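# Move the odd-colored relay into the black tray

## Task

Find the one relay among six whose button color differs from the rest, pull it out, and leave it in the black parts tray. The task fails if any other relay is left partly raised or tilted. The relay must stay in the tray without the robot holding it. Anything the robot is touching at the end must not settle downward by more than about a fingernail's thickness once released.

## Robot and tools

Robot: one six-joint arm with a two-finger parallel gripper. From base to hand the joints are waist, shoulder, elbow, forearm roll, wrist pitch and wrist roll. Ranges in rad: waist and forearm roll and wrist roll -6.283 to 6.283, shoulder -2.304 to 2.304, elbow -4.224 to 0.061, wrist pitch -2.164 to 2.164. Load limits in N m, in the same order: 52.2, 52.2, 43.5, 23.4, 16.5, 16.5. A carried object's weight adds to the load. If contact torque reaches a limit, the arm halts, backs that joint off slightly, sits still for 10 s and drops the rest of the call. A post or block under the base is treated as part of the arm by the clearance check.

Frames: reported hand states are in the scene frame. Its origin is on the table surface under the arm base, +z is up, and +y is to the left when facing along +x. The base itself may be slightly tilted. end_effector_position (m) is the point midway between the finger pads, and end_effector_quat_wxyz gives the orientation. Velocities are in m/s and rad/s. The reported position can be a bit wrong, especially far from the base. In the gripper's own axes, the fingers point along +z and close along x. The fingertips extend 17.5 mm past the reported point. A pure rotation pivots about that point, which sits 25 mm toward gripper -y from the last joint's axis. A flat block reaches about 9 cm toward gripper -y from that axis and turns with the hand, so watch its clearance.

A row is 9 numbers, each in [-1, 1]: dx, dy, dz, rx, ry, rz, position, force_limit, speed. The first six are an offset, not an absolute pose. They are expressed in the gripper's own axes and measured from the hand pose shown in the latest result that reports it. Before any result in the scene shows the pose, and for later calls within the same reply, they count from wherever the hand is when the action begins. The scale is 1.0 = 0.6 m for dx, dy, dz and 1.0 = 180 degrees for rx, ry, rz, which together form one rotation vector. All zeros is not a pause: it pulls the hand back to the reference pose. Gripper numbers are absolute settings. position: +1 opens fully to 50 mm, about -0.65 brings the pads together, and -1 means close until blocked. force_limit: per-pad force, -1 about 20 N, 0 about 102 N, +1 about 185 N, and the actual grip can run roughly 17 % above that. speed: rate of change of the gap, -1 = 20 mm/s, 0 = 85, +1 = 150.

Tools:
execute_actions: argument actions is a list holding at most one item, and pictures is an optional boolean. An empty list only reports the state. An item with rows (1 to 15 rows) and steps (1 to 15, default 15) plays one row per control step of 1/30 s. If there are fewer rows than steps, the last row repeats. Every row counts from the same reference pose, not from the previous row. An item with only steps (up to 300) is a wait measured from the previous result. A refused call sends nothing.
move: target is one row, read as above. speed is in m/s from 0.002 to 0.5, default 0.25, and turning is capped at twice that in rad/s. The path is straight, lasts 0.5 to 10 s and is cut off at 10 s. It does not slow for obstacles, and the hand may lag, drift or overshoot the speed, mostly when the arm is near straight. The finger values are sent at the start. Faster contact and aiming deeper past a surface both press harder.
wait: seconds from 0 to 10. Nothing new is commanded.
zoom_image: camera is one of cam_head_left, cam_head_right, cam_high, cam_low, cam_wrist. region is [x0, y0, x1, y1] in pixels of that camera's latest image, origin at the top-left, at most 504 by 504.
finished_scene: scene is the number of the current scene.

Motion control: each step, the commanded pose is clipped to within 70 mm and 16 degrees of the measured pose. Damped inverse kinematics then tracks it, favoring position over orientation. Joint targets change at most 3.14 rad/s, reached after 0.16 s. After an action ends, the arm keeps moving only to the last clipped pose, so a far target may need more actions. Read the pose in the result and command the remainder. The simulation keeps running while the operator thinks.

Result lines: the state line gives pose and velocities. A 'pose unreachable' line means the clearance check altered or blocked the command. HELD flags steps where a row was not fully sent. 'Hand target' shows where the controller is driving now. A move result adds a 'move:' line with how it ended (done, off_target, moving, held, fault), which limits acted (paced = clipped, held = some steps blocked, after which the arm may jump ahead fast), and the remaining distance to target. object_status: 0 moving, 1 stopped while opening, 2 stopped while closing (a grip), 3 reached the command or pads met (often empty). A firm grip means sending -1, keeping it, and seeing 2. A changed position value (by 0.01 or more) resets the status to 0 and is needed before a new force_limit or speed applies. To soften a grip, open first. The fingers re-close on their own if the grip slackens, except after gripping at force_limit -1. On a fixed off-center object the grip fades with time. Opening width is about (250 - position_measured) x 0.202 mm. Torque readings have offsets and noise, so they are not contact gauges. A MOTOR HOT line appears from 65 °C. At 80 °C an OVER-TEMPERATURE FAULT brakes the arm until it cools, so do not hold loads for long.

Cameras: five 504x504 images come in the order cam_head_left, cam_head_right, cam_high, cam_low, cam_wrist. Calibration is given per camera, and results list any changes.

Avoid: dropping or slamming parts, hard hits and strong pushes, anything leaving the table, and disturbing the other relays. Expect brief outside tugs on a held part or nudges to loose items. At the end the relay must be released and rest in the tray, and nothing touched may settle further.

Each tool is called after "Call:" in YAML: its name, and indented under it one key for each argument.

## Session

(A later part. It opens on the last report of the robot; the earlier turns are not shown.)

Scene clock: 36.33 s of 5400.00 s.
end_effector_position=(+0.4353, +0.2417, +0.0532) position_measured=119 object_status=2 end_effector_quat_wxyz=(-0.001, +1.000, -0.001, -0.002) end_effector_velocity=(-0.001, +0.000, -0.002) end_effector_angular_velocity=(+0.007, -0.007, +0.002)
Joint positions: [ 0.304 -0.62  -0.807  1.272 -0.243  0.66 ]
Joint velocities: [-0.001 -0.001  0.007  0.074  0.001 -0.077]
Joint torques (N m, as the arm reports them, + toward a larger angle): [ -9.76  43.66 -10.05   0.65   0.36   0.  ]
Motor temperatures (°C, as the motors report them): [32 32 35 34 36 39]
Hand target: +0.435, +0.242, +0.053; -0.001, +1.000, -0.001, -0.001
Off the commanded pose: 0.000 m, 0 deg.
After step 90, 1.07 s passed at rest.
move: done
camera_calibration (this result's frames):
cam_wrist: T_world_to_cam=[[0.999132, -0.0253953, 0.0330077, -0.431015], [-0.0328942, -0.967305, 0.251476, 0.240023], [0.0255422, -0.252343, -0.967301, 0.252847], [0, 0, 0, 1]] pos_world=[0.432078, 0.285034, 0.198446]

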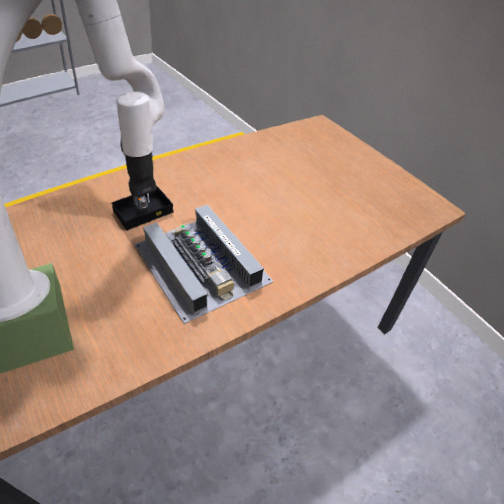

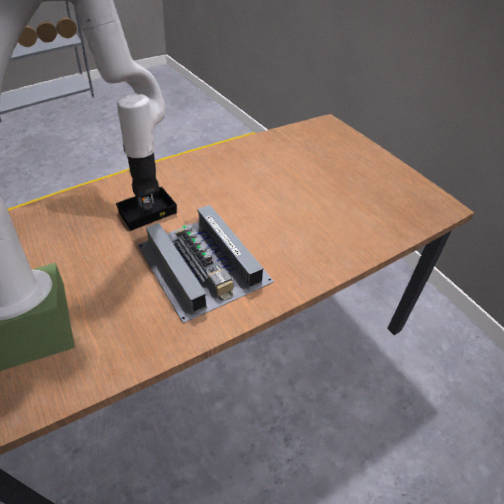

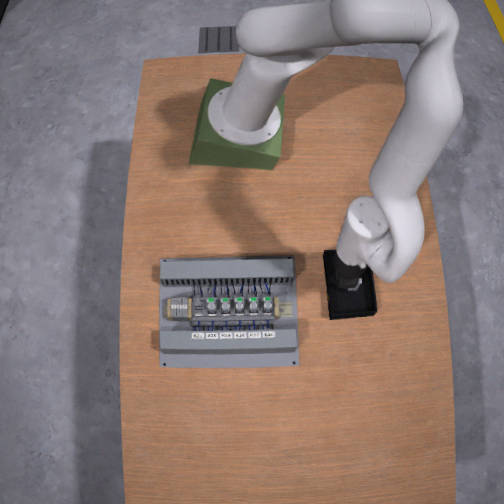

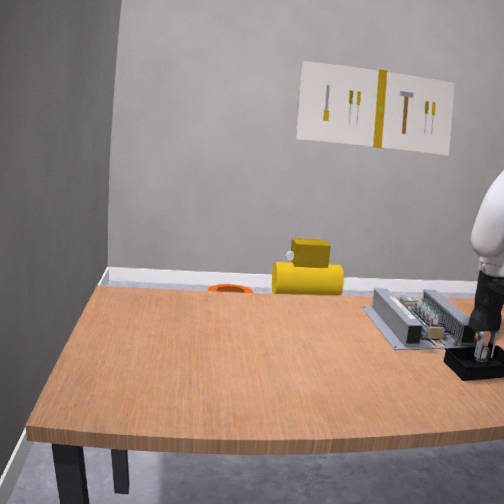

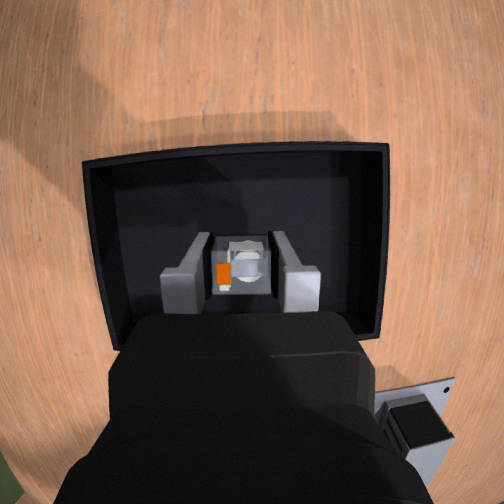

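Call:
move:
  target: [0,0,0.013,0,0,0,-1,-0.3,-0.5]
  speed: 0.01

Call:
move:
  target: [0,0,0,0,0,0,1,-0.3,-0.5]

Call:
move:
  target: [0,0,-0.12,0,0,0,1,-0.3,-0.5]
  speed: 0.1

Scene clock: 40.03 s of 5400.00 s.
end_effector_position=(+0.4353, +0.2417, +0.0455) position_measured=119 object_status=2 end_effector_quat_wxyz=(-0.000, +1.000, -0.001, -0.002) end_effector_velocity=(-0.000, +0.000, -0.001) end_effector_angular_velocity=(+0.001, -0.001, +0.000)
Joint positions: [ 0.308 -0.64  -0.813  1.326 -0.239  0.608]
Joint velocities: [ 0.001 -0.002  0.     0.016  0.001 -0.016]
Joint torques (N m, as the arm reports them, + toward a larger angle): [-9.65 48.27 -8.71  1.3   0.17  0.07]
Motor temperatures (°C, as the motors report them): [32 32 35 34 36 39]
Hand target: +0.435, +0.242, +0.045; -0.000, +1.000, -0.001, -0.002
Off the commanded pose: 0.000 m, 0 deg.
move: done
camera_calibration (this result's frames):
cam_wrist: T_world_to_cam=[[0.99914, -0.025419, 0.0327479, -0.430668], [-0.0328565, -0.967256, 0.251667, 0.241923], [0.0252785, -0.252527, -0.96726, 0.245532], [0, 0, 0, 1]] pos_world=[0.43204, 0.285057, 0.190713]

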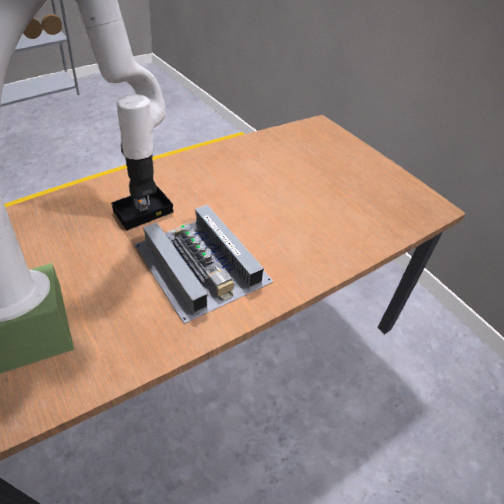

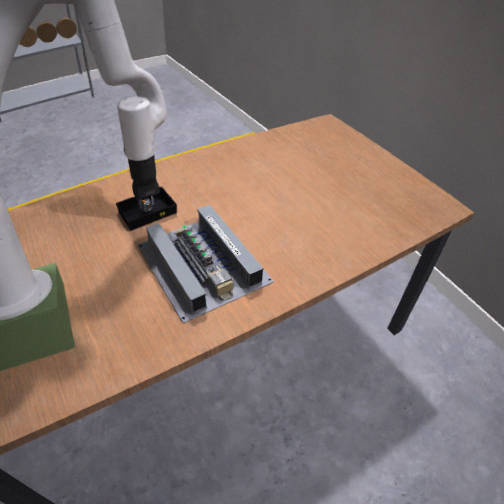

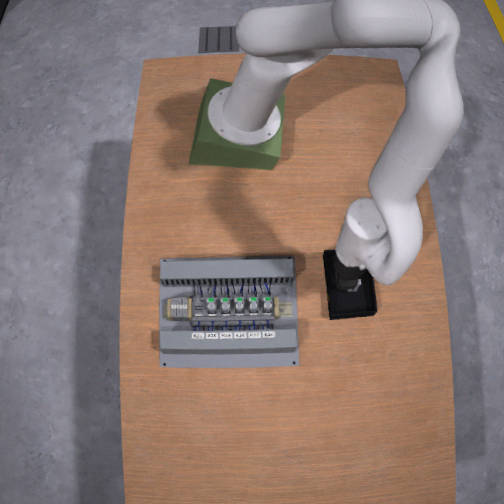

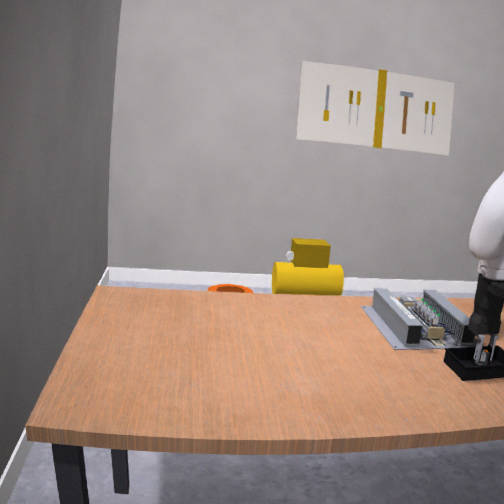

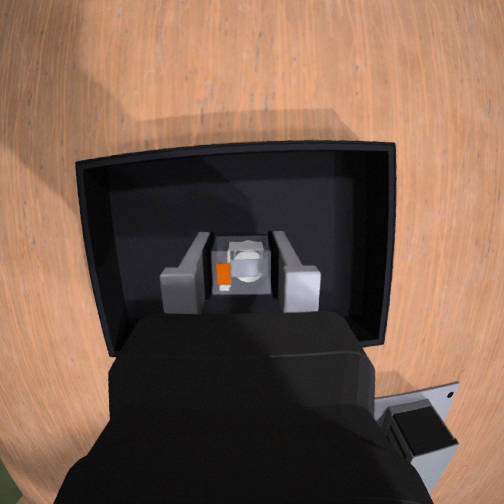

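Scene clock: 40.73 s of 5400.00 s.
end_effector_position=(+0.4353, +0.2417, +0.0455) position_measured=3 object_status=3 end_effector_quat_wxyz=(-0.000, +1.000, -0.001, -0.002) end_effector_velocity=(-0.001, -0.000, +0.000) end_effector_angular_velocity=(-0.000, +0.001, +0.001)
Joint positions: [ 0.308 -0.64  -0.813  1.326 -0.239  0.608]
Joint velocities: [ 0.     0.001  0.002  0.     0.    -0.001]
Joint torques (N m, as the arm reports them, + toward a larger angle): [-10.01  48.28  -9.46   0.69   0.17  -0.18]
Motor temperatures (°C, as the motors report them): [32 32 35 34 36 39]
Hand target: +0.435, +0.242, +0.045; -0.000, +1.000, -0.001, -0.002
Off the commanded pose: 0.000 m, 0 deg.
move: done
camera_calibration (this result's frames):
cam_wrist: T_world_to_cam=[[0.99914, -0.0254186, 0.0327492, -0.430669], [-0.0328564, -0.967256, 0.251666, 0.241923], [0.0252799, -0.252526, -0.96726, 0.245532], [0, 0, 0, 1]] pos_world=[0.43204, 0.285058, 0.190714]

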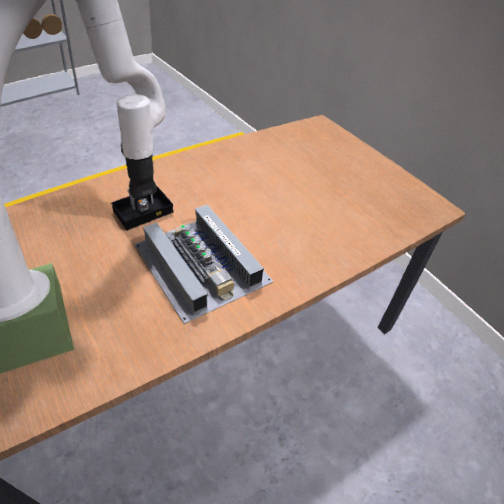

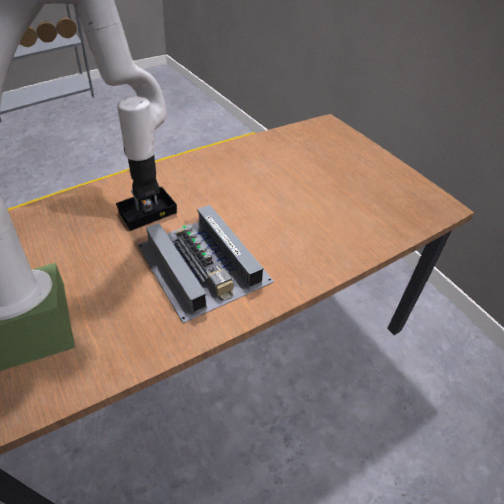

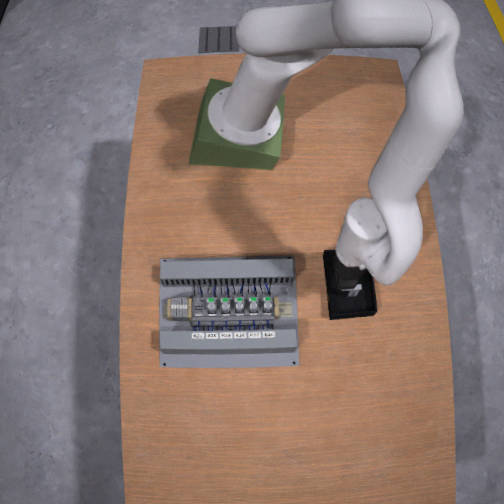

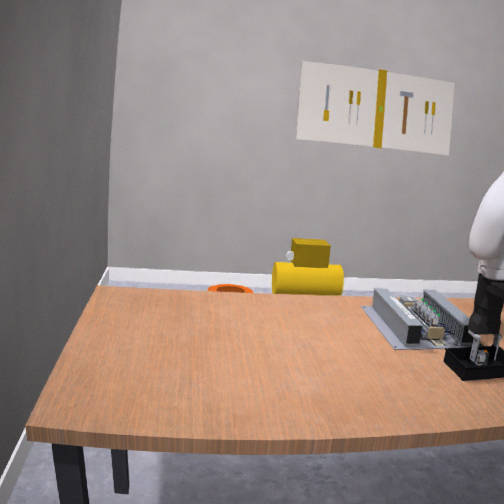

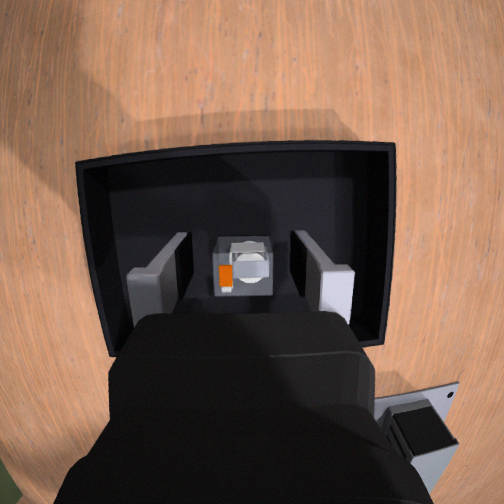

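Scene clock: 41.87 s of 5400.00 s.
end_effector_position=(+0.4358, +0.2417, +0.1173) position_measured=3 object_status=3 end_effector_quat_wxyz=(-0.001, +1.000, -0.001, -0.001) end_effector_velocity=(-0.001, +0.000, +0.001) end_effector_angular_velocity=(-0.009, +0.010, -0.001)
Joint positions: [ 0.27  -0.463 -0.771  0.88  -0.309  1.032]
Joint velocities: [ 0.003  0.001 -0.007 -0.058 -0.008  0.061]
Joint torques (N m, as the arm reports them, + toward a larger angle): [-10.22  39.99 -12.36   0.77   0.41   0.09]
Motor temperatures (°C, as the motors report them): [32 32 35 34 36 39]
Hand target: +0.436, +0.242, +0.118; -0.001, +1.000, -0.001, -0.001
Off the commanded pose: 0.000 m, 0 deg.
move: done
camera_calibration (this result's frames):
cam_wrist: T_world_to_cam=[[0.999101, -0.0254093, 0.033934, -0.433654], [-0.0331026, -0.967667, 0.250048, 0.224231], [0.0264833, -0.250946, -0.967639, 0.314138], [0, 0, 0, 1]] pos_world=[0.432368, 0.284794, 0.262619]

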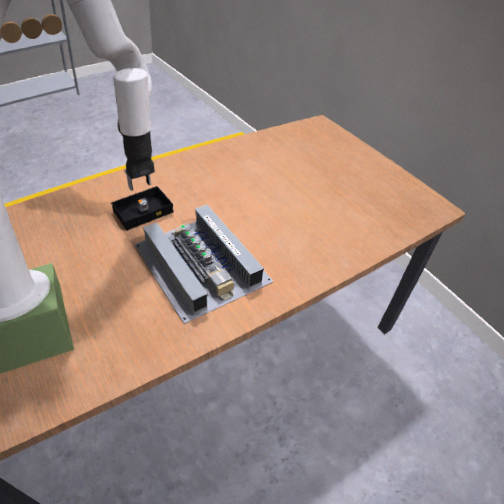

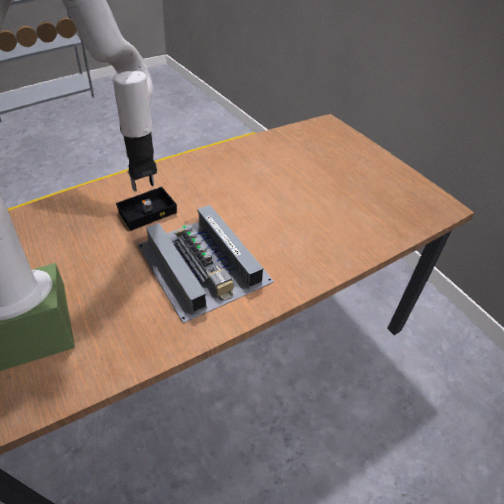

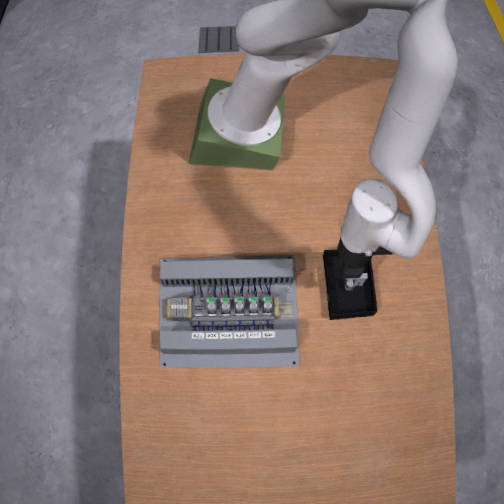

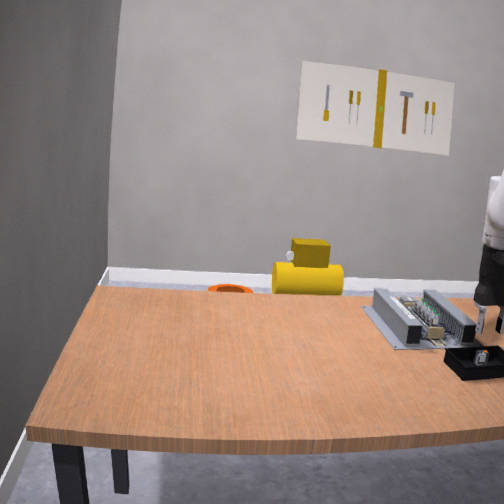

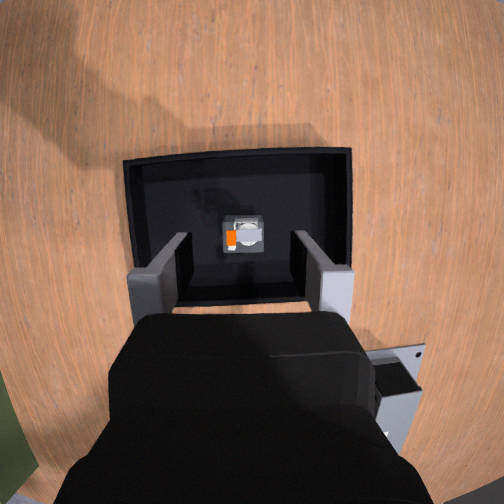

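Call:
finished_scene:
  scene: 2

The scene is finished: the task was done.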